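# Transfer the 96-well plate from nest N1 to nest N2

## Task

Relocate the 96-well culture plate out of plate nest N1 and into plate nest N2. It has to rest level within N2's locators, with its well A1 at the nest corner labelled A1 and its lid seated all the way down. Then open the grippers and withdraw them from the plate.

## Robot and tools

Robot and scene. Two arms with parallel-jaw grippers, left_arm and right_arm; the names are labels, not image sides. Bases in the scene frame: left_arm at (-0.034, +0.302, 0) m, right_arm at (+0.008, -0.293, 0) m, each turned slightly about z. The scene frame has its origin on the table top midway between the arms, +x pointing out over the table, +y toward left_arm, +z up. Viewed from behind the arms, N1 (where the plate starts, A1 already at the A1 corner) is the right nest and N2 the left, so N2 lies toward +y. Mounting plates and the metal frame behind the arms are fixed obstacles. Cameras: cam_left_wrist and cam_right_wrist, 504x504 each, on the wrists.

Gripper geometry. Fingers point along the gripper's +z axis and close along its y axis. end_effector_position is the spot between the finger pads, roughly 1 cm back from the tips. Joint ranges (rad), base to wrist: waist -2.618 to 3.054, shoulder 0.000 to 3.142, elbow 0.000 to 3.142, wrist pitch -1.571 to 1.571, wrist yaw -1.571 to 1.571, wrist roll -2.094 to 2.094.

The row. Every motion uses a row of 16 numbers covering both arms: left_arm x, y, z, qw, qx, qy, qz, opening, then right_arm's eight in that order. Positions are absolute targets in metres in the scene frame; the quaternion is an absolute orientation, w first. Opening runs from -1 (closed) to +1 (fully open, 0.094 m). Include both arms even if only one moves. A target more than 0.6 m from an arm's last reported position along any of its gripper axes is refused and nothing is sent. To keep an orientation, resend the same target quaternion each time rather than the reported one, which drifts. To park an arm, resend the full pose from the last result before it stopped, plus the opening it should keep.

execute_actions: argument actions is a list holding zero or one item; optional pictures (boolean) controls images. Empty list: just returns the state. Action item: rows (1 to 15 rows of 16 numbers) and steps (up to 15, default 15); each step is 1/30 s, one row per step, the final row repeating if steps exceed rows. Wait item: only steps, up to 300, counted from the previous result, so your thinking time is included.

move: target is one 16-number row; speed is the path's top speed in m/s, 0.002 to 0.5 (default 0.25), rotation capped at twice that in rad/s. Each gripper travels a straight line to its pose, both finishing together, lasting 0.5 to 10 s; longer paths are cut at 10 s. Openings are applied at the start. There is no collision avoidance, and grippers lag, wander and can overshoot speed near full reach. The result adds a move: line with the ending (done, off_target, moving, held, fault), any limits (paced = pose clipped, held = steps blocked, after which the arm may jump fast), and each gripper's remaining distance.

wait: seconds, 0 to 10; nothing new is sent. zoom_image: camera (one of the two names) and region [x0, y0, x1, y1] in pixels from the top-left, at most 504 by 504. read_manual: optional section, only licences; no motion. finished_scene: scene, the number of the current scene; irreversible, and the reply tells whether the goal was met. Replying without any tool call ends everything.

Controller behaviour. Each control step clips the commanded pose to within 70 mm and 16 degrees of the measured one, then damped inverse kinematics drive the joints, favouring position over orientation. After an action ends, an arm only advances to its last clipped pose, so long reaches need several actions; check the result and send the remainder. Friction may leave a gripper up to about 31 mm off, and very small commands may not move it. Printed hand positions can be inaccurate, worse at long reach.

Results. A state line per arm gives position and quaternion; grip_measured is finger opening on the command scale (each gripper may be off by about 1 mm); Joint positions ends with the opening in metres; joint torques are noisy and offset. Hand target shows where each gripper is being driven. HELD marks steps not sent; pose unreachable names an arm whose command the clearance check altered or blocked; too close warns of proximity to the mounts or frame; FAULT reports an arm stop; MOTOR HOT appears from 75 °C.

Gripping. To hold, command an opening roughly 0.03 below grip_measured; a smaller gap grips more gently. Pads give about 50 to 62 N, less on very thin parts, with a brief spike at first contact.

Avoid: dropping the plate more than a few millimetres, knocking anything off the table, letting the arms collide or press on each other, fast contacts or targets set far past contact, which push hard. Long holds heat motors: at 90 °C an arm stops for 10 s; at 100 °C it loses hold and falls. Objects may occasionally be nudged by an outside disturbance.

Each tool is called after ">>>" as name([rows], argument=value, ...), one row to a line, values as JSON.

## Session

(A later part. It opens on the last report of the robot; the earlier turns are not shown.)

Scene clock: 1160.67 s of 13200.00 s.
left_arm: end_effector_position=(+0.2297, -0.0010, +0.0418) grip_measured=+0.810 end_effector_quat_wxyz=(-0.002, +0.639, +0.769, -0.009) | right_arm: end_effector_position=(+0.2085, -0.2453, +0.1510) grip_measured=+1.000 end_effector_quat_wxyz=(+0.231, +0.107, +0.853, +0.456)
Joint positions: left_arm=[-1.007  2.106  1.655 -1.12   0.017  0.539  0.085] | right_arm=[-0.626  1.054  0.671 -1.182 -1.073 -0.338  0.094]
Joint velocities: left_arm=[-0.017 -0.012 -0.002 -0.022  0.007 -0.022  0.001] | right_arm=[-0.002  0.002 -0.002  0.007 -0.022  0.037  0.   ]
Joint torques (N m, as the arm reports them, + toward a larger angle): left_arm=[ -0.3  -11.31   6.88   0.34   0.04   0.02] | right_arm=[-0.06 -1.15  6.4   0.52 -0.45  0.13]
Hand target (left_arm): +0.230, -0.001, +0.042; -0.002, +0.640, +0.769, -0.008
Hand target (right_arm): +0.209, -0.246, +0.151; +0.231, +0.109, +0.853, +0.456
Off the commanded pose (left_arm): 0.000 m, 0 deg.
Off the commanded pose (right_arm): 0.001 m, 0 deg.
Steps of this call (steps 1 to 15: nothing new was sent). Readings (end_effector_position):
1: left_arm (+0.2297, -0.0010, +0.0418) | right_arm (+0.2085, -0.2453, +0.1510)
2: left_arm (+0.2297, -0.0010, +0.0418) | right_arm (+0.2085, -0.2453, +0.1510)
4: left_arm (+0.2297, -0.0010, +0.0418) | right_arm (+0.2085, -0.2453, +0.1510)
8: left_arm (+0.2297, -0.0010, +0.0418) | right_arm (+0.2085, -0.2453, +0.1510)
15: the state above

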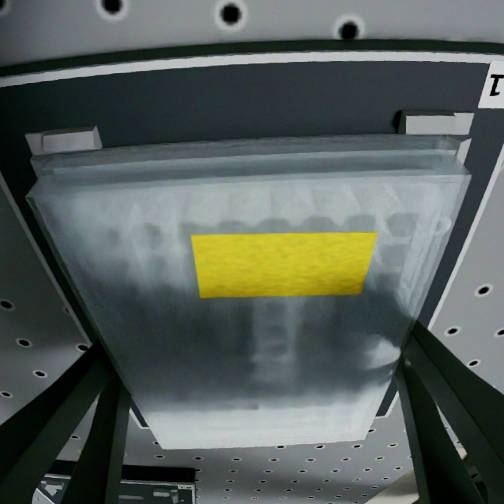

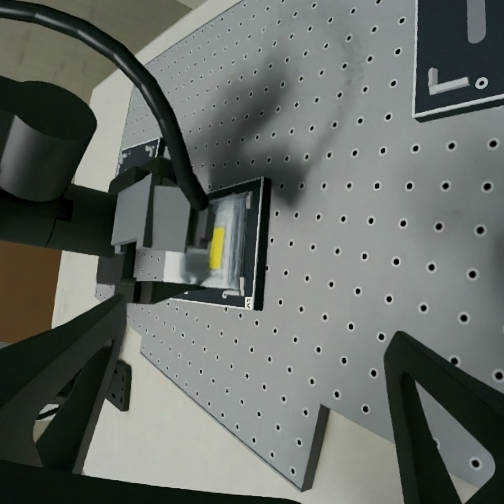

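>>> execute_actions([
  {"rows": [
[0.2297,-0.0009,0.0420,-0.0016,0.6396,0.7687,-0.0083,0.778, 0.2092,-0.2458,0.1510,0.231,0.109,0.853,0.456,1.0],
[0.2297,-0.0009,0.0420,-0.0016,0.6396,0.7687,-0.0083,0.778, 0.2092,-0.2458,0.1510,0.231,0.109,0.853,0.456,1.0],
[0.2297,-0.0009,0.0420,-0.0016,0.6396,0.7687,-0.0083,0.778, 0.2092,-0.2458,0.1510,0.231,0.109,0.853,0.456,1.0],
[0.2297,-0.0009,0.0420,-0.0016,0.6396,0.7687,-0.0083,0.778, 0.2092,-0.2458,0.1510,0.231,0.109,0.853,0.456,1.0],
[0.2300,-0.0012,0.0436,-0.0012,0.6396,0.7687,-0.0084,0.778, 0.2092,-0.2458,0.1510,0.231,0.109,0.853,0.456,1.0],
[0.2303,-0.0014,0.0452,-0.0008,0.6396,0.7687,-0.0085,0.778, 0.2092,-0.2458,0.1510,0.231,0.109,0.853,0.456,1.0],
[0.2305,-0.0016,0.0468,-0.0004,0.6396,0.7687,-0.0085,0.778, 0.2092,-0.2458,0.1510,0.231,0.109,0.853,0.456,1.0],
[0.2305,-0.0016,0.0473,-0.0006,0.6396,0.7687,-0.0085,0.778, 0.2092,-0.2458,0.1510,0.231,0.109,0.853,0.456,1.0],
[0.2304,-0.0015,0.0478,-0.0011,0.6396,0.7687,-0.0084,0.778, 0.2092,-0.2458,0.1510,0.231,0.109,0.853,0.456,1.0],
[0.2303,-0.0014,0.0483,-0.0015,0.6396,0.7687,-0.0084,0.778, 0.2092,-0.2458,0.1510,0.231,0.109,0.853,0.456,1.0],
[0.2302,-0.0013,0.0488,-0.0020,0.6396,0.7687,-0.0083,0.778, 0.2092,-0.2458,0.1510,0.231,0.109,0.853,0.456,1.0],
[0.2301,-0.0012,0.0493,-0.0025,0.6396,0.7687,-0.0082,0.778, 0.2092,-0.2458,0.1510,0.231,0.109,0.853,0.456,1.0],
[0.2301,-0.0012,0.0498,-0.0027,0.6396,0.7687,-0.0082,0.778, 0.2092,-0.2458,0.1510,0.231,0.109,0.853,0.456,1.0],
[0.2301,-0.0012,0.0503,-0.0029,0.6396,0.7687,-0.0082,0.778, 0.2092,-0.2458,0.1510,0.231,0.109,0.853,0.456,1.0],
[0.2301,-0.0012,0.0508,-0.0030,0.6396,0.7687,-0.0081,0.778, 0.2092,-0.2458,0.1510,0.231,0.109,0.853,0.456,1.0]
], "steps": 15},
], pictures=false)

>>> execute_actions([
  {"rows": [
[0.2301,-0.0012,0.0514,-0.0033,0.6396,0.7687,-0.0081,0.778, 0.2092,-0.2458,0.1510,0.231,0.109,0.853,0.456,1.0],
[0.2301,-0.0012,0.0520,-0.0035,0.6396,0.7687,-0.0081,0.778, 0.2092,-0.2458,0.1510,0.231,0.109,0.853,0.456,1.0],
[0.2301,-0.0012,0.0526,-0.0037,0.6396,0.7687,-0.0080,0.778, 0.2092,-0.2458,0.1510,0.231,0.109,0.853,0.456,1.0],
[0.2301,-0.0012,0.0532,-0.0039,0.6396,0.7687,-0.0080,0.778, 0.2092,-0.2458,0.1510,0.231,0.109,0.853,0.456,1.0],
[0.2301,-0.0012,0.0538,-0.0041,0.6396,0.7687,-0.0080,0.778, 0.2092,-0.2458,0.1510,0.231,0.109,0.853,0.456,1.0],
[0.2301,-0.0012,0.0544,-0.0043,0.6396,0.7687,-0.0079,0.778, 0.2092,-0.2458,0.1510,0.231,0.109,0.853,0.456,1.0],
[0.2301,-0.0012,0.0550,-0.0046,0.6396,0.7687,-0.0079,0.778, 0.2092,-0.2458,0.1510,0.231,0.109,0.853,0.456,1.0],
[0.2301,-0.0012,0.0556,-0.0048,0.6396,0.7687,-0.0079,0.778, 0.2092,-0.2458,0.1510,0.231,0.109,0.853,0.456,1.0],
[0.2301,-0.0012,0.0562,-0.0050,0.6396,0.7687,-0.0078,0.778, 0.2092,-0.2458,0.1510,0.231,0.109,0.853,0.456,1.0],
[0.2301,-0.0012,0.0568,-0.0052,0.6396,0.7687,-0.0078,0.778, 0.2092,-0.2458,0.1510,0.231,0.109,0.853,0.456,1.0],
[0.2302,-0.0013,0.0574,-0.0051,0.6396,0.7687,-0.0078,0.778, 0.2092,-0.2458,0.1510,0.231,0.109,0.853,0.456,1.0],
[0.2303,-0.0014,0.0580,-0.0050,0.6396,0.7687,-0.0078,0.778, 0.2092,-0.2458,0.1510,0.231,0.109,0.853,0.456,1.0],
[0.2304,-0.0015,0.0585,-0.0049,0.6396,0.7687,-0.0079,0.778, 0.2092,-0.2458,0.1510,0.231,0.109,0.853,0.456,1.0],
[0.2305,-0.0016,0.0590,-0.0048,0.6396,0.7687,-0.0079,0.778, 0.2092,-0.2458,0.1510,0.231,0.109,0.853,0.456,1.0]
], "steps": 15},
], pictures=false)

>>> wait(seconds=0.5)

Scene clock: 1215.27 s of 13200.00 s.
left_arm: end_effector_position=(+0.2293, -0.0005, +0.0427) grip_measured=+0.796 end_effector_quat_wxyz=(-0.003, +0.639, +0.769, -0.008) | right_arm: end_effector_position=(+0.2085, -0.2453, +0.1510) grip_measured=+1.000 end_effector_quat_wxyz=(+0.231, +0.107, +0.853, +0.456)
Joint positions: left_arm=[-1.007  2.106  1.659 -1.127  0.017  0.539  0.084] | right_arm=[-0.626  1.054  0.671 -1.182 -1.073 -0.338  0.094]
Joint velocities: left_arm=[ 0.017 -0.002  0.046 -0.11   0.037 -0.037  0.001] | right_arm=[ 0.022 -0.002  0.002 -0.11  -0.037 -0.081  0.   ]
Joint torques (N m, as the arm reports them, + toward a larger angle): left_arm=[ -0.27 -11.58   8.62   0.2    0.04   0.02] | right_arm=[-0.15 -1.01  6.5   0.49 -0.47  0.17]
Hand target (left_arm): +0.230, -0.001, +0.051; -0.003, +0.640, +0.769, -0.008
Hand target (right_arm): +0.209, -0.246, +0.151; +0.231, +0.109, +0.853, +0.456
Off the commanded pose (left_arm): 0.008 m, 0 deg.
Off the commanded pose (right_arm): 0.001 m, 0 deg.
Steps of this call (steps 1 to 90: nothing new was sent; then 51.10 s passed at rest; steps 91 to 105: all 15 steps of this action). Readings (end_effector_position):
91: left_arm (+0.2297, -0.0010, +0.0418) | right_arm (+0.2085, -0.2453, +0.1510)
92: left_arm (+0.2297, -0.0010, +0.0418) | right_arm (+0.2085, -0.2453, +0.1510)
94: left_arm (+0.2297, -0.0010, +0.0418) | right_arm (+0.2085, -0.2453, +0.1510)
98: left_arm (+0.2296, -0.0008, +0.0418) | right_arm (+0.2085, -0.2453, +0.1510)
105: the state above

Scene clock: 1215.77 s of 13200.00 s.
left_arm: end_effector_position=(+0.2297, -0.0009, +0.0518) grip_measured=+0.796 end_effector_quat_wxyz=(-0.006, +0.639, +0.769, -0.008) | right_arm: end_effector_position=(+0.2085, -0.2453, +0.1510) grip_measured=+1.000 end_effector_quat_wxyz=(+0.231, +0.107, +0.853, +0.456)
Joint positions: left_arm=[-1.007  2.106  1.696 -1.169  0.017  0.539  0.084] | right_arm=[-0.626  1.054  0.671 -1.182 -1.073 -0.338  0.094]
Joint velocities: left_arm=[ 0.007 -0.002  0.071 -0.037 -0.022  0.007 -0.   ] | right_arm=[ 0.012 -0.007 -0.012 -0.007  0.051  0.022  0.   ]
Joint torques (N m, as the arm reports them, + toward a larger angle): left_arm=[ -0.27 -11.55   8.35   0.18   0.05   0.02] | right_arm=[-0.04 -1.14  6.28  0.51 -0.4   0.15]
Hand target (left_arm): +0.230, -0.001, +0.059; -0.005, +0.640, +0.769, -0.008
Hand target (right_arm): +0.209, -0.246, +0.151; +0.231, +0.109, +0.853, +0.456
Off the commanded pose (left_arm): 0.007 m, 0 deg.
Off the commanded pose (right_arm): 0.001 m, 0 deg.
Steps of this call (steps 1 to 15: all 15 steps of this action). Readings (end_effector_position):
1: left_arm (+0.2293, -0.0005, +0.0433) | right_arm (+0.2085, -0.2453, +0.1510)
2: left_arm (+0.2293, -0.0005, +0.0441) | right_arm (+0.2085, -0.2453, +0.1510)
4: left_arm (+0.2296, -0.0008, +0.0455) | right_arm (+0.2085, -0.2453, +0.1510)
8: left_arm (+0.2296, -0.0008, +0.0479) | right_arm (+0.2085, -0.2453, +0.1510)
15: the state above

Scene clock: 1216.27 s of 13200.00 s.
left_arm: end_effector_position=(+0.2289, -0.0000, +0.0525) grip_measured=+0.796 end_effector_quat_wxyz=(-0.008, +0.639, +0.769, -0.008) | right_arm: end_effector_position=(+0.2085, -0.2453, +0.1510) grip_measured=+1.000 end_effector_quat_wxyz=(+0.231, +0.107, +0.853, +0.456)
Joint positions: left_arm=[-1.007  2.106  1.698 -1.177  0.017  0.539  0.084] | right_arm=[-0.626  1.054  0.671 -1.182 -1.073 -0.338  0.094]
Joint velocities: left_arm=[ 0.002 -0.017 -0.012 -0.022 -0.007  0.037  0.   ] | right_arm=[-0.002  0.027  0.002 -0.022 -0.022 -0.007  0.   ]
Joint torques (N m, as the arm reports them, + toward a larger angle): left_arm=[ -0.27 -11.57   8.39   0.19   0.05   0.02] | right_arm=[-0.06 -1.3   6.37  0.49 -0.42  0.14]
Hand target (left_arm): +0.230, -0.001, +0.059; -0.005, +0.640, +0.769, -0.008
Hand target (right_arm): +0.209, -0.246, +0.151; +0.231, +0.109, +0.853, +0.456
Off the commanded pose (left_arm): 0.007 m, 0 deg.
Off the commanded pose (right_arm): 0.001 m, 0 deg.
Steps of this call (steps 1 to 15: nothing new was sent). Readings (end_effector_position):
1: left_arm (+0.2297, -0.0010, +0.0522) | right_arm (+0.2085, -0.2453, +0.1510)
2: left_arm (+0.2297, -0.0009, +0.0524) | right_arm (+0.2085, -0.2453, +0.1510)
4: left_arm (+0.2295, -0.0007, +0.0525) | right_arm (+0.2085, -0.2453, +0.1510)
8: left_arm (+0.2290, -0.0002, +0.0525) | right_arm (+0.2085, -0.2453, +0.1510)
15: the state above

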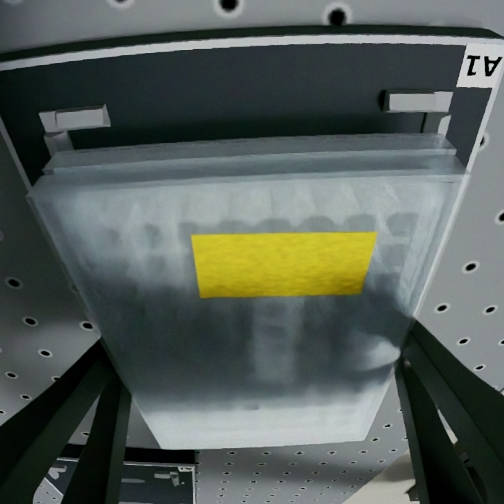

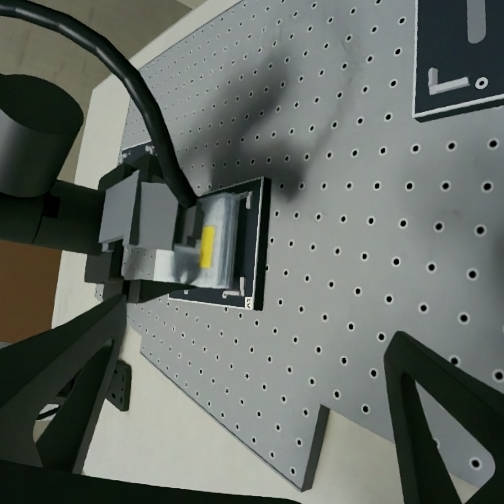

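>>> zoom_image(camera="cam_right_wrist", region=[140, 160, 290, 320])

>>> zoom_image(camera="cam_left_wrist", region=[0, 20, 504, 230])

Region (140, 160, 290, 320) of cam_right_wrist's 504x504 image, scaled by 3.150, with more detail than that image has; it fills the left 472 columns of this view, and the rest is white.

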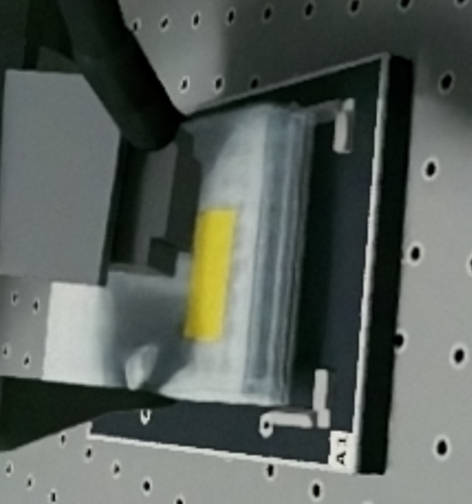

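Region (0, 20, 504, 230) of cam_left_wrist's 504x504 image, scaled by 1.000; it fills the top 210 rows of this view, and the rest is white.

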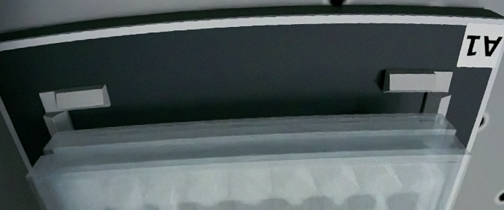

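>>> move(target=[0.293,0.259,0.085,0,0.6915,0.7224,0,0.765, 0.272,0.0,0.151,0.231,0.109,0.853,0.456,1.0], speed=0.12)

Scene clock: 1250.60 s of 13200.00 s.
left_arm: end_effector_position=(+0.3003, +0.2591, +0.0782) grip_measured=+0.793 end_effector_quat_wxyz=(-0.003, +0.690, +0.724, +0.005) | right_arm: end_effector_position=(+0.2737, -0.0071, +0.1474) grip_measured=+1.000 end_effector_quat_wxyz=(+0.235, +0.106, +0.856, +0.448)
Joint positions: left_arm=[-0.293  1.832  1.415 -1.153 -0.012  1.389  0.084] | right_arm=[ 0.698  1.288  0.644  0.123 -0.201  1.097  0.094]
Joint velocities: left_arm=[-0.012  0.002  0.007  0.007  0.022 -0.022 -0.001] | right_arm=[ 0.002  0.002  0.007 -0.037 -0.007  0.066  0.   ]
Joint torques (N m, as the arm reports them, + toward a larger angle): left_arm=[ 0.11 -9.94  7.42  0.17 -0.02  0.07] | right_arm=[ 0.85 -2.79  8.78  2.3   0.07  0.14]
Hand target (left_arm): +0.300, +0.262, +0.085; -0.003, +0.691, +0.723, +0.010
Hand target (right_arm): +0.277, -0.002, +0.149; +0.236, +0.109, +0.854, +0.451
Off the commanded pose (left_arm): 0.010 m, 1 deg.
Off the commanded pose (right_arm): 0.008 m, 1 deg.
After step 90, 28.57 s passed at rest.
move: done

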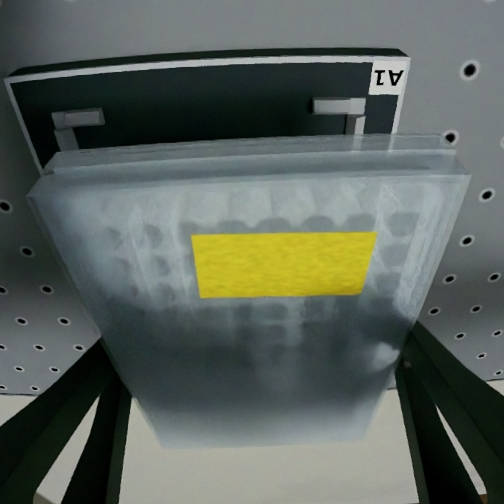

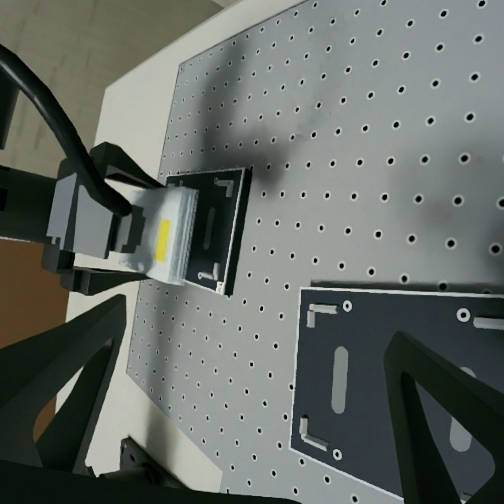

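>>> move(target=[0.3138,0.2699,0.0476,-0.0052,0.6875,0.7262,-0.0118,0.765, 0.2737,-0.0071,0.1474,0.235,0.106,0.856,0.448,1.0], speed=0.03)

Scene clock: 1293.10 s of 13200.00 s.
left_arm: end_effector_position=(+0.3114, +0.2682, +0.0518) grip_measured=+0.793 end_effector_quat_wxyz=(-0.009, +0.689, +0.725, -0.008) | right_arm: end_effector_position=(+0.2740, -0.0072, +0.1476) grip_measured=+1.000 end_effector_quat_wxyz=(+0.236, +0.107, +0.855, +0.448)
Joint positions: left_arm=[-0.256  1.914  1.415 -1.096  0.002  1.423  0.084] | right_arm=[ 0.698  1.288  0.644  0.124 -0.2    1.098  0.094]
Joint velocities: left_arm=[ 0.037 -0.007 -0.002 -0.007 -0.007  0.037 -0.   ] | right_arm=[-0.027  0.017 -0.007 -0.037  0.007  0.051  0.   ]
Joint torques (N m, as the arm reports them, + toward a larger angle): left_arm=[ 0.59 -8.5   6.63  0.37  0.16  0.06] | right_arm=[-0.08 -4.23  7.59  2.12 -0.04  0.08]
Hand target (left_arm): +0.314, +0.270, +0.047; -0.005, +0.687, +0.726, -0.011
Hand target (right_arm): +0.274, -0.007, +0.147; +0.235, +0.106, +0.856, +0.448
Off the commanded pose (left_arm): 0.005 m, 1 deg.
Off the commanded pose (right_arm): 0.000 m, 0 deg.
After step 90, 38.03 s passed at rest.
move: done

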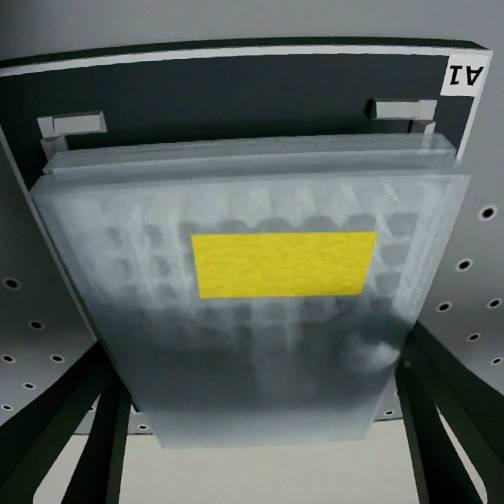

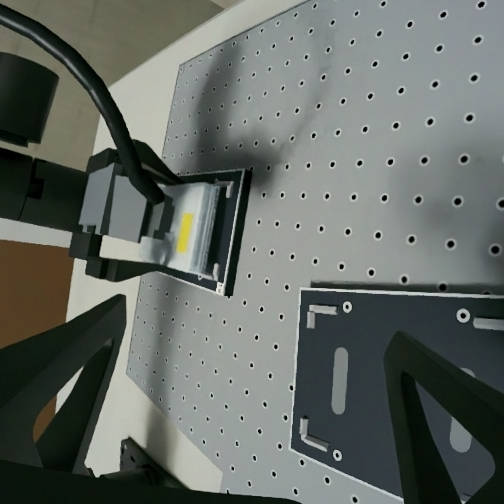

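>>> zoom_image(camera="cam_left_wrist", region=[0, 20, 504, 230])

Region (0, 20, 504, 230) of cam_left_wrist's 504x504 image, scaled by 1.000; it fills the top 210 rows of this view, and the rest is white.

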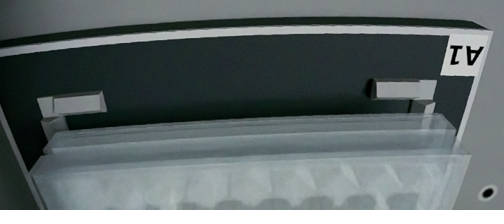

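>>> move(target=[0.3115,0.2714,0.0419,-0.0096,0.6886,0.7252,0.0026,0.765, 0.2737,-0.0071,0.1474,0.235,0.106,0.856,0.448,1.0], speed=0.015)

>>> zoom_image(camera="cam_left_wrist", region=[0, 20, 504, 230])

Scene clock: 1339.07 s of 13200.00 s.
left_arm: end_effector_position=(+0.3129, +0.2690, +0.0462) grip_measured=+0.793 end_effector_quat_wxyz=(-0.006, +0.689, +0.725, -0.002) | right_arm: end_effector_position=(+0.2740, -0.0072, +0.1476) grip_measured=+1.000 end_effector_quat_wxyz=(+0.236, +0.107, +0.855, +0.448)
Joint positions: left_arm=[-0.256  1.914  1.392 -1.061 -0.004  1.424  0.084] | right_arm=[ 0.698  1.288  0.644  0.124 -0.2    1.098  0.094]
Joint velocities: left_arm=[-0.002 -0.012 -0.012  0.051 -0.022  0.037 -0.   ] | right_arm=[-0.027 -0.022  0.002  0.022 -0.051 -0.022  0.   ]
Joint torques (N m, as the arm reports them, + toward a larger angle): left_arm=[-0.26 -9.52  5.34  0.39 -0.04 -0.01] | right_arm=[ 0.04 -4.3   7.52  2.11 -0.04  0.05]
Hand target (left_arm): +0.312, +0.271, +0.042; -0.010, +0.689, +0.725, +0.002
Hand target (right_arm): +0.274, -0.007, +0.147; +0.235, +0.106, +0.856, +0.448
Off the commanded pose (left_arm): 0.005 m, 1 deg.
Off the commanded pose (right_arm): 0.000 m, 0 deg.
After step 90, 42.03 s passed at rest.
move: done

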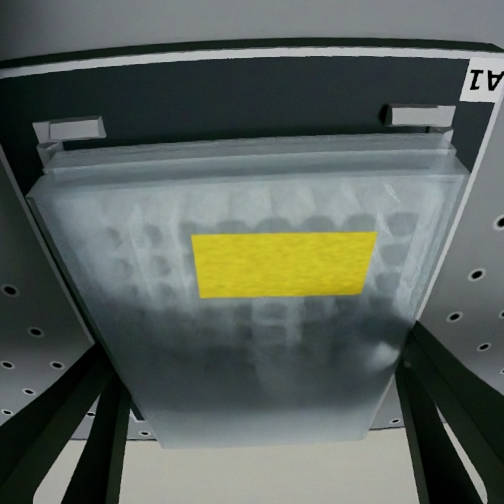

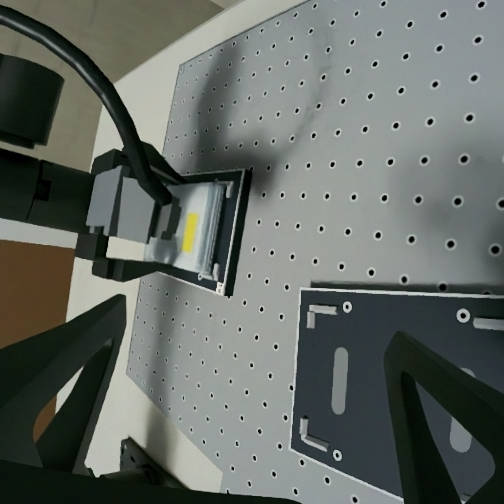

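Region (0, 20, 504, 230) of cam_left_wrist's 504x504 image, scaled by 1.000; it fills the top 210 rows of this view, and the rest is white.

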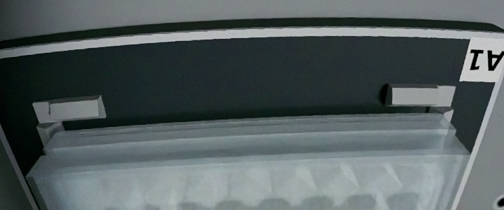

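>>> execute_actions([
  {"rows": [
[0.3115,0.2721,0.0416,-0.0109,0.6886,0.7252,0.0042,0.765, 0.2737,-0.0071,0.1474,0.235,0.106,0.856,0.448,1.0],
[0.3113,0.2721,0.0413,-0.0110,0.6886,0.7252,0.0041,0.765, 0.2737,-0.0071,0.1474,0.235,0.106,0.856,0.448,1.0],
[0.3112,0.2721,0.0410,-0.0110,0.6886,0.7252,0.0041,0.765, 0.2737,-0.0071,0.1474,0.235,0.106,0.856,0.448,1.0],
[0.3110,0.2722,0.0407,-0.0111,0.6886,0.7252,0.0040,0.765, 0.2737,-0.0071,0.1474,0.235,0.106,0.856,0.448,1.0],
[0.3109,0.2722,0.0404,-0.0112,0.6886,0.7252,0.0040,0.765, 0.2737,-0.0071,0.1474,0.235,0.106,0.856,0.448,1.0],
[0.3112,0.2721,0.0401,-0.0105,0.6886,0.7252,0.0045,0.765, 0.2737,-0.0071,0.1474,0.235,0.106,0.856,0.448,1.0],
[0.3115,0.2721,0.0398,-0.0099,0.6886,0.7252,0.0050,0.765, 0.2737,-0.0071,0.1474,0.235,0.106,0.856,0.448,1.0],
[0.3118,0.2721,0.0395,-0.0092,0.6886,0.7252,0.0055,0.765, 0.2737,-0.0071,0.1474,0.235,0.106,0.856,0.448,1.0],
[0.3121,0.2721,0.0392,-0.0086,0.6886,0.7252,0.0060,0.765, 0.2737,-0.0071,0.1474,0.235,0.106,0.856,0.448,1.0],
[0.3121,0.2721,0.0389,-0.0084,0.6886,0.7252,0.0061,0.765, 0.2737,-0.0071,0.1474,0.235,0.106,0.856,0.448,1.0],
[0.3121,0.2721,0.0386,-0.0083,0.6886,0.7252,0.0062,0.765, 0.2737,-0.0071,0.1474,0.235,0.106,0.856,0.448,1.0],
[0.3121,0.2721,0.0383,-0.0081,0.6886,0.7252,0.0064,0.765, 0.2737,-0.0071,0.1474,0.235,0.106,0.856,0.448,1.0],
[0.3121,0.2721,0.0380,-0.0079,0.6886,0.7252,0.0065,0.765, 0.2737,-0.0071,0.1474,0.235,0.106,0.856,0.448,1.0],
[0.3122,0.2721,0.0377,-0.0078,0.6886,0.7252,0.0066,0.765, 0.2737,-0.0071,0.1474,0.235,0.106,0.856,0.448,1.0],
[0.3122,0.2721,0.0374,-0.0076,0.6886,0.7252,0.0068,0.765, 0.2737,-0.0071,0.1474,0.235,0.106,0.856,0.448,1.0]
], "steps": 15},
], pictures=false)

>>> execute_actions([
  {"rows": [
[0.3122,0.2721,0.0371,-0.0074,0.6886,0.7252,0.0069,0.765, 0.2737,-0.0071,0.1474,0.235,0.106,0.856,0.448,1.0],
[0.3122,0.2721,0.0368,-0.0073,0.6886,0.7252,0.0070,0.765, 0.2737,-0.0071,0.1474,0.235,0.106,0.856,0.448,1.0],
[0.3122,0.2721,0.0365,-0.0071,0.6886,0.7252,0.0072,0.765, 0.2737,-0.0071,0.1474,0.235,0.106,0.856,0.448,1.0],
[0.3122,0.2721,0.0362,-0.0070,0.6886,0.7252,0.0073,0.765, 0.2737,-0.0071,0.1474,0.235,0.106,0.856,0.448,1.0],
[0.3122,0.2721,0.0359,-0.0068,0.6886,0.7252,0.0074,0.765, 0.2737,-0.0071,0.1474,0.235,0.106,0.856,0.448,1.0],
[0.3122,0.2721,0.0356,-0.0066,0.6886,0.7252,0.0076,0.765, 0.2737,-0.0071,0.1474,0.235,0.106,0.856,0.448,1.0],
[0.3122,0.2721,0.0353,-0.0065,0.6886,0.7252,0.0077,0.765, 0.2737,-0.0071,0.1474,0.235,0.106,0.856,0.448,1.0],
[0.3122,0.2721,0.0350,-0.0063,0.6886,0.7252,0.0079,0.765, 0.2737,-0.0071,0.1474,0.235,0.106,0.856,0.448,1.0],
[0.3122,0.2721,0.0347,-0.0061,0.6886,0.7252,0.0080,0.765, 0.2737,-0.0071,0.1474,0.235,0.106,0.856,0.448,1.0],
[0.3120,0.2721,0.0344,-0.0063,0.6886,0.7252,0.0078,0.765, 0.2737,-0.0071,0.1474,0.235,0.106,0.856,0.448,1.0],
[0.3118,0.2721,0.0341,-0.0065,0.6886,0.7252,0.0077,0.765, 0.2737,-0.0071,0.1474,0.235,0.106,0.856,0.448,1.0]
], "steps": 15},
], pictures=false)

>>> wait(seconds=0.3)

Scene clock: 1396.23 s of 13200.00 s.
left_arm: end_effector_position=(+0.3142, +0.2697, +0.0425) grip_measured=+0.793 end_effector_quat_wxyz=(-0.004, +0.689, +0.725, +0.003) | right_arm: end_effector_position=(+0.2740, -0.0072, +0.1476) grip_measured=+1.000 end_effector_quat_wxyz=(+0.236, +0.107, +0.855, +0.448)
Joint positions: left_arm=[-0.256  1.914  1.377 -1.037 -0.009  1.424  0.084] | right_arm=[ 0.698  1.288  0.644  0.124 -0.2    1.098  0.094]
Joint velocities: left_arm=[-0.002 -0.007 -0.042  0.051 -0.095  0.007  0.002] | right_arm=[-0.007 -0.007  0.007  0.037  0.037  0.037  0.   ]
Joint torques (N m, as the arm reports them, + toward a larger angle): left_arm=[-0.27 -9.47  5.19  0.4  -0.06 -0.01] | right_arm=[ 0.07 -4.2   7.54  2.17 -0.05  0.03]
Hand target (left_arm): +0.312, +0.272, +0.037; -0.008, +0.689, +0.725, +0.007
Hand target (right_arm): +0.274, -0.007, +0.147; +0.235, +0.106, +0.856, +0.448
Off the commanded pose (left_arm): 0.006 m, 1 deg.
Off the commanded pose (right_arm): 0.000 m, 0 deg.
Steps of this call (steps 1 to 90: nothing new was sent; then 53.67 s passed at rest; steps 91 to 105: all 15 steps of this action). Readings (end_effector_position):
91: left_arm (+0.3137, +0.2691, +0.0462) | right_arm (+0.2740, -0.0072, +0.1476)
92: left_arm (+0.3138, +0.2693, +0.0462) | right_arm (+0.2740, -0.0072, +0.1476)
94: left_arm (+0.3141, +0.2694, +0.0462) | right_arm (+0.2740, -0.0072, +0.1476)
98: left_arm (+0.3150, +0.2695, +0.0458) | right_arm (+0.2740, -0.0072, +0.1476)
105: the state above

Scene clock: 1396.73 s of 13200.00 s.
left_arm: end_effector_position=(+0.3143, +0.2697, +0.0410) grip_measured=+0.793 end_effector_quat_wxyz=(-0.003, +0.690, +0.724, +0.003) | right_arm: end_effector_position=(+0.2740, -0.0072, +0.1476) grip_measured=+1.000 end_effector_quat_wxyz=(+0.236, +0.107, +0.855, +0.448)
Joint positions: left_arm=[-0.256  1.914  1.371 -1.028 -0.009  1.426  0.084] | right_arm=[ 0.698  1.288  0.644  0.124 -0.2    1.098  0.094]
Joint velocities: left_arm=[ 0.007 -0.007  0.017 -0.066 -0.081  0.007  0.001] | right_arm=[ 0.012  0.012 -0.017 -0.066  0.037  0.007  0.   ]
Joint torques (N m, as the arm reports them, + toward a larger angle): left_arm=[-0.24 -9.49  4.54  0.53 -0.06 -0.02] | right_arm=[-0.13 -4.23  7.46  2.19 -0.01  0.05]
Hand target (left_arm): +0.312, +0.272, +0.034; -0.007, +0.688, +0.725, +0.007
Hand target (right_arm): +0.274, -0.007, +0.147; +0.235, +0.106, +0.856, +0.448
Off the commanded pose (left_arm): 0.008 m, 1 deg.
Off the commanded pose (right_arm): 0.000 m, 0 deg.
Steps of this call (steps 1 to 15: all 15 steps of this action). Readings (end_effector_position):
1: left_arm (+0.3143, +0.2697, +0.0423) | right_arm (+0.2740, -0.0072, +0.1476)
2: left_arm (+0.3143, +0.2697, +0.0421) | right_arm (+0.2740, -0.0072, +0.1476)
4: left_arm (+0.3142, +0.2697, +0.0419) | right_arm (+0.2740, -0.0072, +0.1476)
8: left_arm (+0.3142, +0.2697, +0.0416) | right_arm (+0.2740, -0.0072, +0.1476)
15: the state above

Scene clock: 1397.03 s of 13200.00 s.
left_arm: end_effector_position=(+0.3143, +0.2697, +0.0410) grip_measured=+0.793 end_effector_quat_wxyz=(-0.003, +0.690, +0.724, +0.003) | right_arm: end_effector_position=(+0.2740, -0.0072, +0.1476) grip_measured=+1.000 end_effector_quat_wxyz=(+0.236, +0.107, +0.855, +0.448)
Joint positions: left_arm=[-0.256  1.914  1.371 -1.028 -0.009  1.426  0.084] | right_arm=[ 0.698  1.288  0.644  0.124 -0.2    1.098  0.094]
Joint velocities: left_arm=[-0.017 -0.002  0.002 -0.051 -0.081 -0.037  0.   ] | right_arm=[-0.007 -0.007  0.002 -0.022 -0.066  0.037  0.   ]
Joint torques (N m, as the arm reports them, + toward a larger angle): left_arm=[-0.23 -9.48  4.53  0.53 -0.06 -0.03] | right_arm=[ 0.02 -4.01  7.47  2.18  0.    0.05]
Hand target (left_arm): +0.312, +0.272, +0.034; -0.007, +0.688, +0.725, +0.007
Hand target (right_arm): +0.274, -0.007, +0.147; +0.235, +0.106, +0.856, +0.448
Off the commanded pose (left_arm): 0.008 m, 1 deg.
Off the commanded pose (right_arm): 0.000 m, 0 deg.
Steps of this call (steps 1 to 9: nothing new was sent). Readings (end_effector_position):
1: left_arm (+0.3143, +0.2697, +0.0410) | right_arm (+0.2740, -0.0072, +0.1476)
2: left_arm (+0.3143, +0.2697, +0.0410) | right_arm (+0.2740, -0.0072, +0.1476)
4: left_arm (+0.3143, +0.2697, +0.0410) | right_arm (+0.2740, -0.0072, +0.1476)
8: left_arm (+0.3143, +0.2697, +0.0410) | right_arm (+0.2740, -0.0072, +0.1476)
9: the state above

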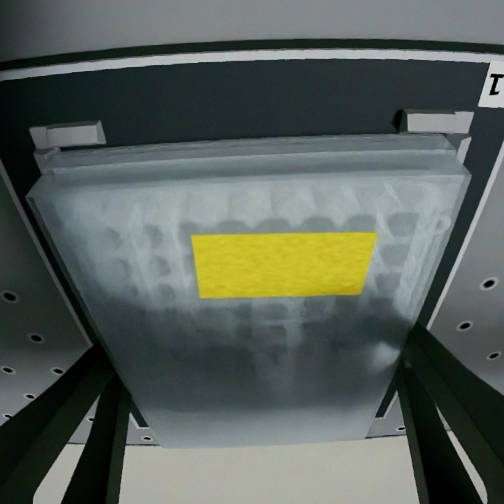

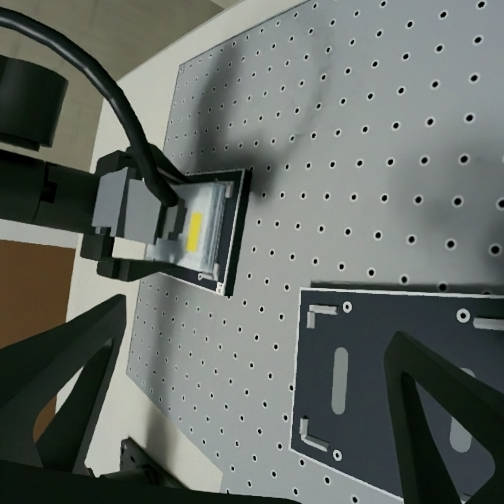

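>>> zoom_image(camera="cam_right_wrist", region=[120, 150, 270, 310])

>>> zoom_image(camera="cam_left_wrist", region=[0, 90, 160, 220])

>>> zoom_image(camera="cam_left_wrist", region=[344, 80, 504, 210])

Region (120, 150, 270, 310) of cam_right_wrist's 504x504 image, scaled by 3.150, with more detail than that image has; it fills the left 472 columns of this view, and the rest is white.

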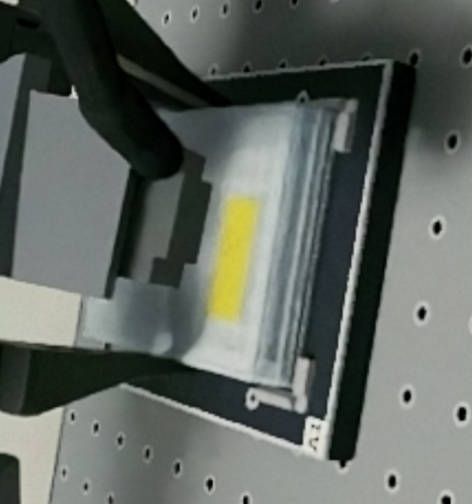

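Region (0, 90, 160, 220) of cam_left_wrist's 504x504 image, scaled by 3.150, with more detail than that image has; it fills the top 410 rows of this view, and the rest is white.

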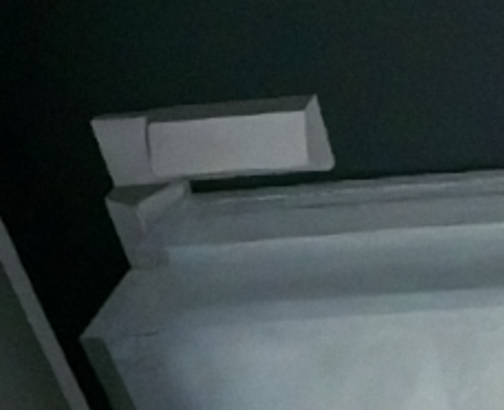

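Region (344, 80, 504, 210) of cam_left_wrist's 504x504 image, scaled by 3.150, with more detail than that image has; it fills the top 410 rows of this view, and the rest is white.

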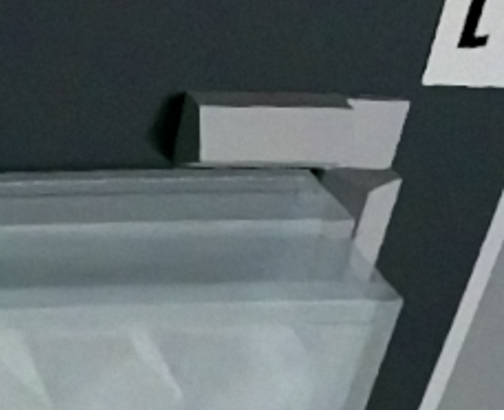

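>>> execute_actions([
  {"rows": [
[0.3130,0.2709,0.0376,-0.0048,0.6890,0.7248,0.0056,0.78, 0.2737,-0.0071,0.1474,0.235,0.106,0.856,0.448,1.0],
[0.3143,0.2697,0.0410,-0.0029,0.6895,0.7243,0.0035,0.79, 0.2737,-0.0071,0.1474,0.235,0.106,0.856,0.448,1.0],
[0.3143,0.2697,0.0410,-0.0029,0.6895,0.7243,0.0035,0.80, 0.2737,-0.0071,0.1474,0.235,0.106,0.856,0.448,1.0],
[0.3143,0.2697,0.0410,-0.0029,0.6895,0.7243,0.0035,0.81, 0.2737,-0.0071,0.1474,0.235,0.106,0.856,0.448,1.0],
[0.3143,0.2697,0.0410,-0.0029,0.6895,0.7243,0.0035,0.83, 0.2737,-0.0071,0.1474,0.235,0.106,0.856,0.448,1.0],
[0.3143,0.2697,0.0410,-0.0029,0.6895,0.7243,0.0035,0.86, 0.2737,-0.0071,0.1474,0.235,0.106,0.856,0.448,1.0],
[0.3143,0.2697,0.0410,-0.0029,0.6895,0.7243,0.0035,0.89, 0.2737,-0.0071,0.1474,0.235,0.106,0.856,0.448,1.0],
[0.3143,0.2697,0.0410,-0.0029,0.6895,0.7243,0.0035,0.92, 0.2737,-0.0071,0.1474,0.235,0.106,0.856,0.448,1.0],
[0.3143,0.2697,0.0410,-0.0029,0.6895,0.7243,0.0035,0.96, 0.2737,-0.0071,0.1474,0.235,0.106,0.856,0.448,1.0],
[0.3143,0.2697,0.0410,-0.0029,0.6895,0.7243,0.0035,1.0, 0.2737,-0.0071,0.1474,0.235,0.106,0.856,0.448,1.0]
], "steps": 15},
])

Scene clock: 1422.27 s of 13200.00 s.
left_arm: end_effector_position=(+0.3139, +0.2698, +0.0410) grip_measured=+1.000 end_effector_quat_wxyz=(-0.004, +0.690, +0.724, +0.003) | right_arm: end_effector_position=(+0.2740, -0.0072, +0.1476) grip_measured=+1.000 end_effector_quat_wxyz=(+0.236, +0.107, +0.855, +0.448)
Joint positions: left_arm=[-0.256  1.914  1.371 -1.03  -0.009  1.427  0.094] | right_arm=[ 0.698  1.288  0.644  0.124 -0.2    1.098  0.094]
Joint velocities: left_arm=[-0.012  0.012 -0.012 -0.037 -0.022 -0.022  0.   ] | right_arm=[ 0.012  0.012  0.022  0.051 -0.007  0.037  0.   ]
Joint torques (N m, as the arm reports them, + toward a larger angle): left_arm=[-0.33 -9.49  6.62  0.31  0.07 -0.01] | right_arm=[-0.11 -4.12  7.75  2.16 -0.03  0.05]
Hand target (left_arm): +0.314, +0.270, +0.041; -0.003, +0.690, +0.724, +0.003
Hand target (right_arm): +0.274, -0.007, +0.147; +0.235, +0.106, +0.856, +0.448
Off the commanded pose (left_arm): 0.000 m, 0 deg.
Off the commanded pose (right_arm): 0.000 m, 0 deg.
Steps of this call (steps 1 to 90: nothing new was sent; then 21.73 s passed at rest; steps 91 to 105: all 15 steps of this action). Readings (end_effector_position):
91: left_arm (+0.3143, +0.2697, +0.0410) | right_arm (+0.2740, -0.0072, +0.1476)
92: left_arm (+0.3143, +0.2697, +0.0410) | right_arm (+0.2740, -0.0072, +0.1476)
94: left_arm (+0.3143, +0.2697, +0.0410) | right_arm (+0.2740, -0.0072, +0.1476)
98: left_arm (+0.3141, +0.2697, +0.0410) | right_arm (+0.2740, -0.0072, +0.1476)
105: the state above

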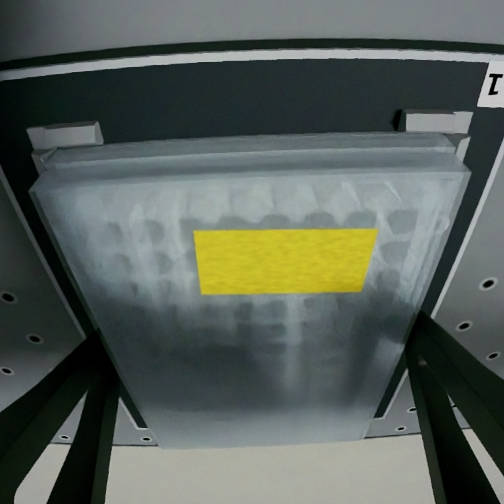

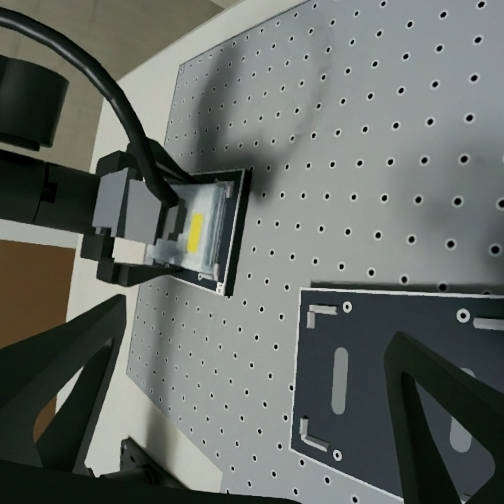

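>>> execute_actions([
  {"rows": [
[0.3146,0.2698,0.0428,-0.0030,0.6895,0.7243,0.0034,1.0, 0.2737,-0.0071,0.1474,0.235,0.106,0.856,0.448,1.0],
[0.3154,0.2698,0.0446,-0.0025,0.6895,0.7243,0.0038,1.0, 0.2737,-0.0071,0.1474,0.235,0.106,0.856,0.448,1.0],
[0.3161,0.2698,0.0463,-0.0021,0.6895,0.7243,0.0041,1.0, 0.2737,-0.0071,0.1474,0.235,0.106,0.856,0.448,1.0],
[0.3161,0.2698,0.0469,-0.0023,0.6895,0.7243,0.0040,1.0, 0.2737,-0.0071,0.1474,0.235,0.106,0.856,0.448,1.0],
[0.3162,0.2698,0.0476,-0.0025,0.6895,0.7243,0.0038,1.0, 0.2737,-0.0071,0.1474,0.235,0.106,0.856,0.448,1.0],
[0.3159,0.2698,0.0482,-0.0032,0.6895,0.7243,0.0033,1.0, 0.2737,-0.0071,0.1474,0.235,0.106,0.856,0.448,1.0],
[0.3156,0.2698,0.0489,-0.0039,0.6895,0.7243,0.0028,1.0, 0.2737,-0.0071,0.1474,0.235,0.106,0.856,0.448,1.0],
[0.3153,0.2699,0.0495,-0.0047,0.6895,0.7243,0.0021,1.0, 0.2737,-0.0071,0.1474,0.235,0.106,0.856,0.448,1.0],
[0.3150,0.2699,0.0502,-0.0054,0.6895,0.7243,0.0016,1.0, 0.2737,-0.0071,0.1474,0.235,0.106,0.856,0.448,1.0],
[0.3148,0.2699,0.0508,-0.0059,0.6895,0.7243,0.0012,1.0, 0.2737,-0.0071,0.1474,0.235,0.106,0.856,0.448,1.0],
[0.3148,0.2699,0.0515,-0.0061,0.6895,0.7243,0.0011,1.0, 0.2737,-0.0071,0.1474,0.235,0.106,0.856,0.448,1.0],
[0.3149,0.2699,0.0521,-0.0063,0.6895,0.7243,0.0009,1.0, 0.2737,-0.0071,0.1474,0.235,0.106,0.856,0.448,1.0],
[0.3149,0.2699,0.0528,-0.0065,0.6895,0.7243,0.0008,1.0, 0.2737,-0.0071,0.1474,0.235,0.106,0.856,0.448,1.0],
[0.3149,0.2699,0.0534,-0.0067,0.6895,0.7243,0.0006,1.0, 0.2737,-0.0071,0.1474,0.235,0.106,0.856,0.448,1.0],
[0.3150,0.2699,0.0541,-0.0069,0.6895,0.7243,0.0004,1.0, 0.2737,-0.0071,0.1474,0.235,0.106,0.856,0.448,1.0]
], "steps": 15},
], pictures=false)

>>> execute_actions([
  {"rows": [
[0.3150,0.2699,0.0549,-0.0071,0.6895,0.7243,0.0002,1.0, 0.2737,-0.0071,0.1474,0.235,0.106,0.856,0.448,1.0],
[0.3150,0.2699,0.0557,-0.0073,0.6895,0.7243,0.0001,1.0, 0.2737,-0.0071,0.1474,0.235,0.106,0.856,0.448,1.0],
[0.3151,0.2699,0.0565,-0.0076,0.6895,0.7243,-0.0001,1.0, 0.2737,-0.0071,0.1474,0.235,0.106,0.856,0.448,1.0],
[0.3151,0.2699,0.0573,-0.0078,0.6895,0.7243,-0.0003,1.0, 0.2737,-0.0071,0.1474,0.235,0.106,0.856,0.448,1.0],
[0.3152,0.2699,0.0581,-0.0081,0.6895,0.7243,-0.0005,1.0, 0.2737,-0.0071,0.1474,0.235,0.106,0.856,0.448,1.0],
[0.3152,0.2699,0.0589,-0.0083,0.6895,0.7243,-0.0007,1.0, 0.2737,-0.0071,0.1474,0.235,0.106,0.856,0.448,1.0],
[0.3152,0.2699,0.0597,-0.0086,0.6895,0.7243,-0.0009,1.0, 0.2737,-0.0071,0.1474,0.235,0.106,0.856,0.448,1.0],
[0.3153,0.2699,0.0605,-0.0088,0.6895,0.7243,-0.0011,1.0, 0.2737,-0.0071,0.1474,0.235,0.106,0.856,0.448,1.0],
[0.3153,0.2699,0.0615,-0.0091,0.6895,0.7243,-0.0013,1.0, 0.2737,-0.0071,0.1474,0.235,0.106,0.856,0.448,1.0],
[0.3154,0.2699,0.0625,-0.0094,0.6895,0.7243,-0.0016,1.0, 0.2737,-0.0071,0.1474,0.235,0.106,0.856,0.448,1.0],
[0.3154,0.2699,0.0637,-0.0098,0.6895,0.7243,-0.0018,1.0, 0.2737,-0.0071,0.1474,0.235,0.106,0.856,0.448,1.0],
[0.3155,0.2699,0.0650,-0.0102,0.6895,0.7243,-0.0022,1.0, 0.2737,-0.0071,0.1474,0.235,0.106,0.856,0.448,1.0],
[0.3156,0.2698,0.0664,-0.0106,0.6895,0.7243,-0.0025,1.0, 0.2737,-0.0071,0.1474,0.235,0.106,0.856,0.448,1.0],
[0.3156,0.2698,0.0679,-0.0110,0.6895,0.7243,-0.0028,1.0, 0.2737,-0.0071,0.1474,0.235,0.106,0.856,0.448,1.0],
[0.3157,0.2698,0.0694,-0.0115,0.6895,0.7243,-0.0032,1.0, 0.2737,-0.0071,0.1474,0.235,0.106,0.856,0.448,1.0]
], "steps": 15},
], pictures=false)

>>> move(target=[0.315,0.27,0.15,0,0.6895,0.7243,0,1.0, 0.2737,-0.0071,0.1474,0.235,0.106,0.856,0.448,1.0], speed=0.15)

Scene clock: 1465.63 s of 13200.00 s.
left_arm: end_effector_position=(+0.3141, +0.2698, +0.0469) grip_measured=+1.000 end_effector_quat_wxyz=(-0.006, +0.690, +0.724, +0.001) | right_arm: end_effector_position=(+0.2740, -0.0072, +0.1476) grip_measured=+1.000 end_effector_quat_wxyz=(+0.236, +0.107, +0.855, +0.448)
Joint positions: left_arm=[-0.256  1.914  1.395 -1.061 -0.009  1.427  0.094] | right_arm=[ 0.698  1.288  0.644  0.124 -0.2    1.098  0.094]
Joint velocities: left_arm=[ 0.002  0.002  0.085 -0.125  0.037 -0.081  0.   ] | right_arm=[-0.022  0.002 -0.012 -0.095  0.007  0.007  0.   ]
Joint torques (N m, as the arm reports them, + toward a larger angle): left_arm=[-0.25 -9.71  8.11  0.16  0.06 -0.01] | right_arm=[-0.06 -4.29  7.6   2.14  0.    0.06]
Hand target (left_arm): +0.315, +0.270, +0.054; -0.007, +0.689, +0.724, +0.001
Hand target (right_arm): +0.274, -0.007, +0.147; +0.235, +0.106, +0.856, +0.448
Off the commanded pose (left_arm): 0.007 m, 0 deg.
Off the commanded pose (right_arm): 0.000 m, 0 deg.
Steps of this call (steps 1 to 90: nothing new was sent; then 39.87 s passed at rest; steps 91 to 105: all 15 steps of this action). Readings (end_effector_position):
91: left_arm (+0.3139, +0.2698, +0.0410) | right_arm (+0.2740, -0.0072, +0.1476)
92: left_arm (+0.3139, +0.2698, +0.0410) | right_arm (+0.2740, -0.0072, +0.1476)
94: left_arm (+0.3139, +0.2698, +0.0410) | right_arm (+0.2740, -0.0072, +0.1476)
98: left_arm (+0.3138, +0.2698, +0.0424) | right_arm (+0.2740, -0.0072, +0.1476)
105: the state above

Scene clock: 1466.13 s of 13200.00 s.
left_arm: end_effector_position=(+0.3157, +0.2696, +0.0604) grip_measured=+1.000 end_effector_quat_wxyz=(-0.009, +0.690, +0.724, -0.001) | right_arm: end_effector_position=(+0.2740, -0.0072, +0.1476) grip_measured=+1.000 end_effector_quat_wxyz=(+0.236, +0.107, +0.855, +0.448)
Joint positions: left_arm=[-0.256  1.914  1.45  -1.124 -0.009  1.427  0.094] | right_arm=[ 0.698  1.288  0.644  0.124 -0.2    1.098  0.094]
Joint velocities: left_arm=[-0.027  0.022  0.154 -0.227  0.066 -0.022  0.   ] | right_arm=[-0.012 -0.017 -0.012 -0.081 -0.007 -0.066  0.   ]
Joint torques (N m, as the arm reports them, + toward a larger angle): left_arm=[-0.25 -9.83  8.11  0.16  0.07  0.  ] | right_arm=[-0.09 -4.25  7.47  2.11  0.01  0.  ]
Hand target (left_arm): +0.315, +0.270, +0.069; -0.011, +0.689, +0.724, -0.003
Hand target (right_arm): +0.274, -0.007, +0.147; +0.235, +0.106, +0.856, +0.448
Off the commanded pose (left_arm): 0.009 m, 0 deg.
Off the commanded pose (right_arm): 0.000 m, 0 deg.
Steps of this call (steps 1 to 15: all 15 steps of this action). Readings (end_effector_position):
1: left_arm (+0.3140, +0.2698, +0.0475) | right_arm (+0.2740, -0.0072, +0.1476)
2: left_arm (+0.3140, +0.2698, +0.0482) | right_arm (+0.2740, -0.0072, +0.1476)
4: left_arm (+0.3141, +0.2697, +0.0497) | right_arm (+0.2740, -0.0072, +0.1476)
8: left_arm (+0.3146, +0.2697, +0.0529) | right_arm (+0.2740, -0.0072, +0.1476)
15: the state above

Scene clock: 1467.73 s of 13200.00 s.
left_arm: end_effector_position=(+0.3144, +0.2697, +0.1429) grip_measured=+1.000 end_effector_quat_wxyz=(-0.006, +0.690, +0.724, +0.001) | right_arm: end_effector_position=(+0.2740, -0.0072, +0.1476) grip_measured=+1.000 end_effector_quat_wxyz=(+0.236, +0.107, +0.855, +0.448)
Joint positions: left_arm=[-0.256  1.881  1.736 -1.434 -0.009  1.427  0.094] | right_arm=[ 0.698  1.288  0.644  0.124 -0.2    1.098  0.094]
Joint velocities: left_arm=[-0.007 -0.002 -0.007 -0.095 -0.037 -0.081  0.   ] | right_arm=[ 0.002 -0.007 -0.002 -0.022  0.066 -0.022  0.   ]
Joint torques (N m, as the arm reports them, + toward a larger angle): left_arm=[ 0.15 -9.93  8.09  0.17  0.15  0.04] | right_arm=[-0.21 -4.1   7.47  2.14 -0.02  0.07]
Hand target (left_arm): +0.314, +0.270, +0.150; -0.000, +0.690, +0.724, +0.000
Hand target (right_arm): +0.274, -0.007, +0.147; +0.235, +0.106, +0.856, +0.448
Off the commanded pose (left_arm): 0.007 m, 1 deg.
Off the commanded pose (right_arm): 0.000 m, 0 deg.
move: done

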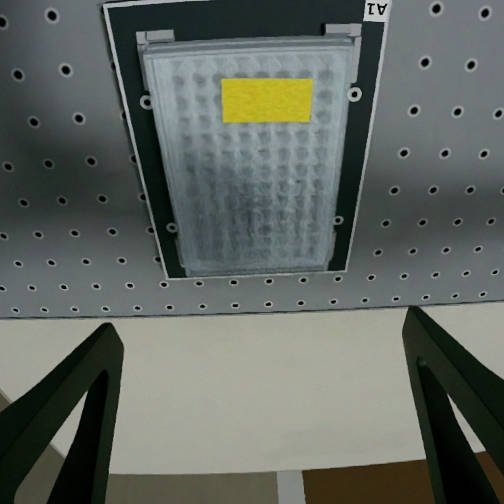

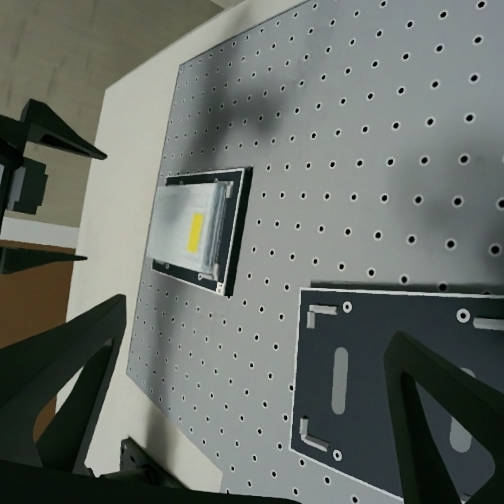

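>>> zoom_image(camera="cam_right_wrist", region=[130, 150, 270, 310])

>>> zoom_image(camera="cam_left_wrist", region=[90, 0, 400, 300])

Region (130, 150, 270, 310) of cam_right_wrist's 504x504 image, scaled by 3.150, with more detail than that image has; it fills the left 441 columns of this view, and the rest is white.

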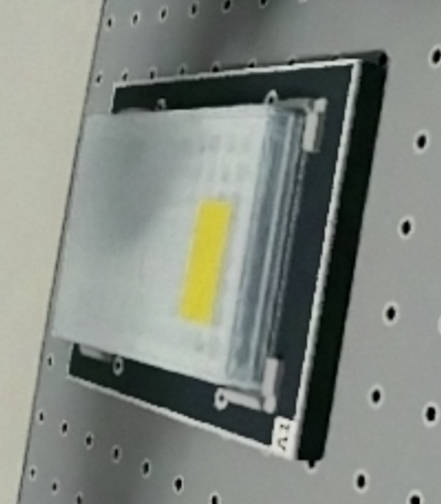

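Region (90, 0, 400, 300) of cam_left_wrist's 504x504 image, scaled by 1.626, with more detail than that image has; it fills the top 488 rows of this view, and the rest is white.

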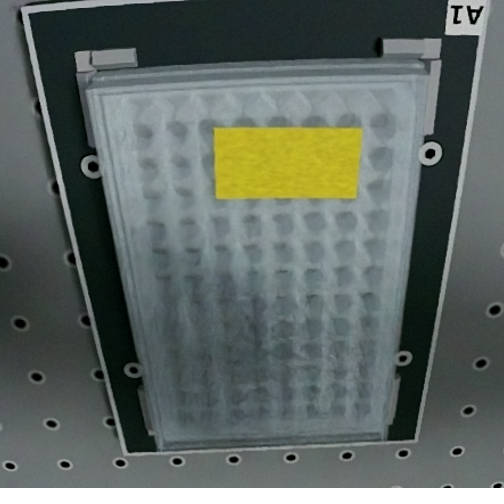

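>>> move(target=[0.22,0.30,0.19,0.1,0.68,0.72,0.1,1.0, 0.2737,-0.0071,0.1474,0.235,0.106,0.856,0.448,1.0], speed=0.2)

>>> finished_scene(scene=1)

Scene clock: 1479.30 s of 13200.00 s.
left_arm: end_effector_position=(+0.2198, +0.2983, +0.1957) grip_measured=+1.000 end_effector_quat_wxyz=(+0.100, +0.681, +0.719, +0.099) | right_arm: end_effector_position=(+0.2740, -0.0072, +0.1476) grip_measured=+1.000 end_effector_quat_wxyz=(+0.236, +0.107, +0.855, +0.448)
Joint positions: left_arm=[-0.182  1.269  1.295 -1.314 -0.012  1.496  0.094] | right_arm=[ 0.698  1.288  0.644  0.124 -0.2    1.098  0.094]
Joint velocities: left_arm=[-0.007  0.012 -0.017  0.022 -0.022 -0.007  0.   ] | right_arm=[ 0.002 -0.017 -0.007  0.037 -0.022  0.007  0.   ]
Joint torques (N m, as the arm reports them, + toward a larger angle): left_arm=[ 0.64 -4.21  5.8   0.92  0.    0.06] | right_arm=[ 0.02 -4.13  7.56  2.17 -0.03  0.04]
Hand target (left_arm): +0.220, +0.302, +0.192; +0.098, +0.680, +0.720, +0.103
Hand target (right_arm): +0.274, -0.007, +0.147; +0.235, +0.106, +0.856, +0.448
Off the commanded pose (left_arm): 0.006 m, 0 deg.
Off the commanded pose (right_arm): 0.000 m, 0 deg.
After step 90, 7.43 s passed at rest.
move: done

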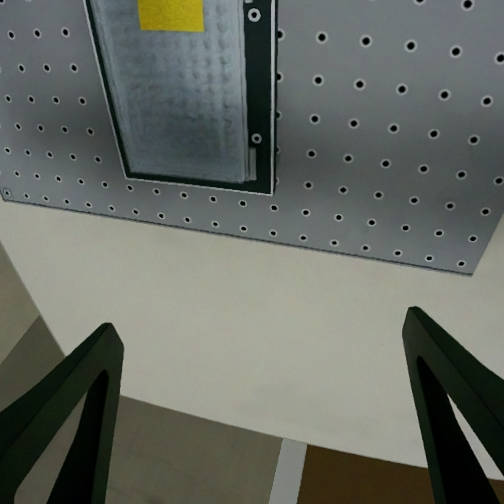

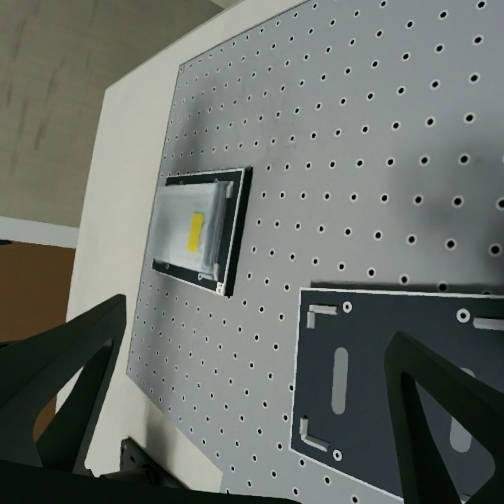

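The scene is finished: the task was done.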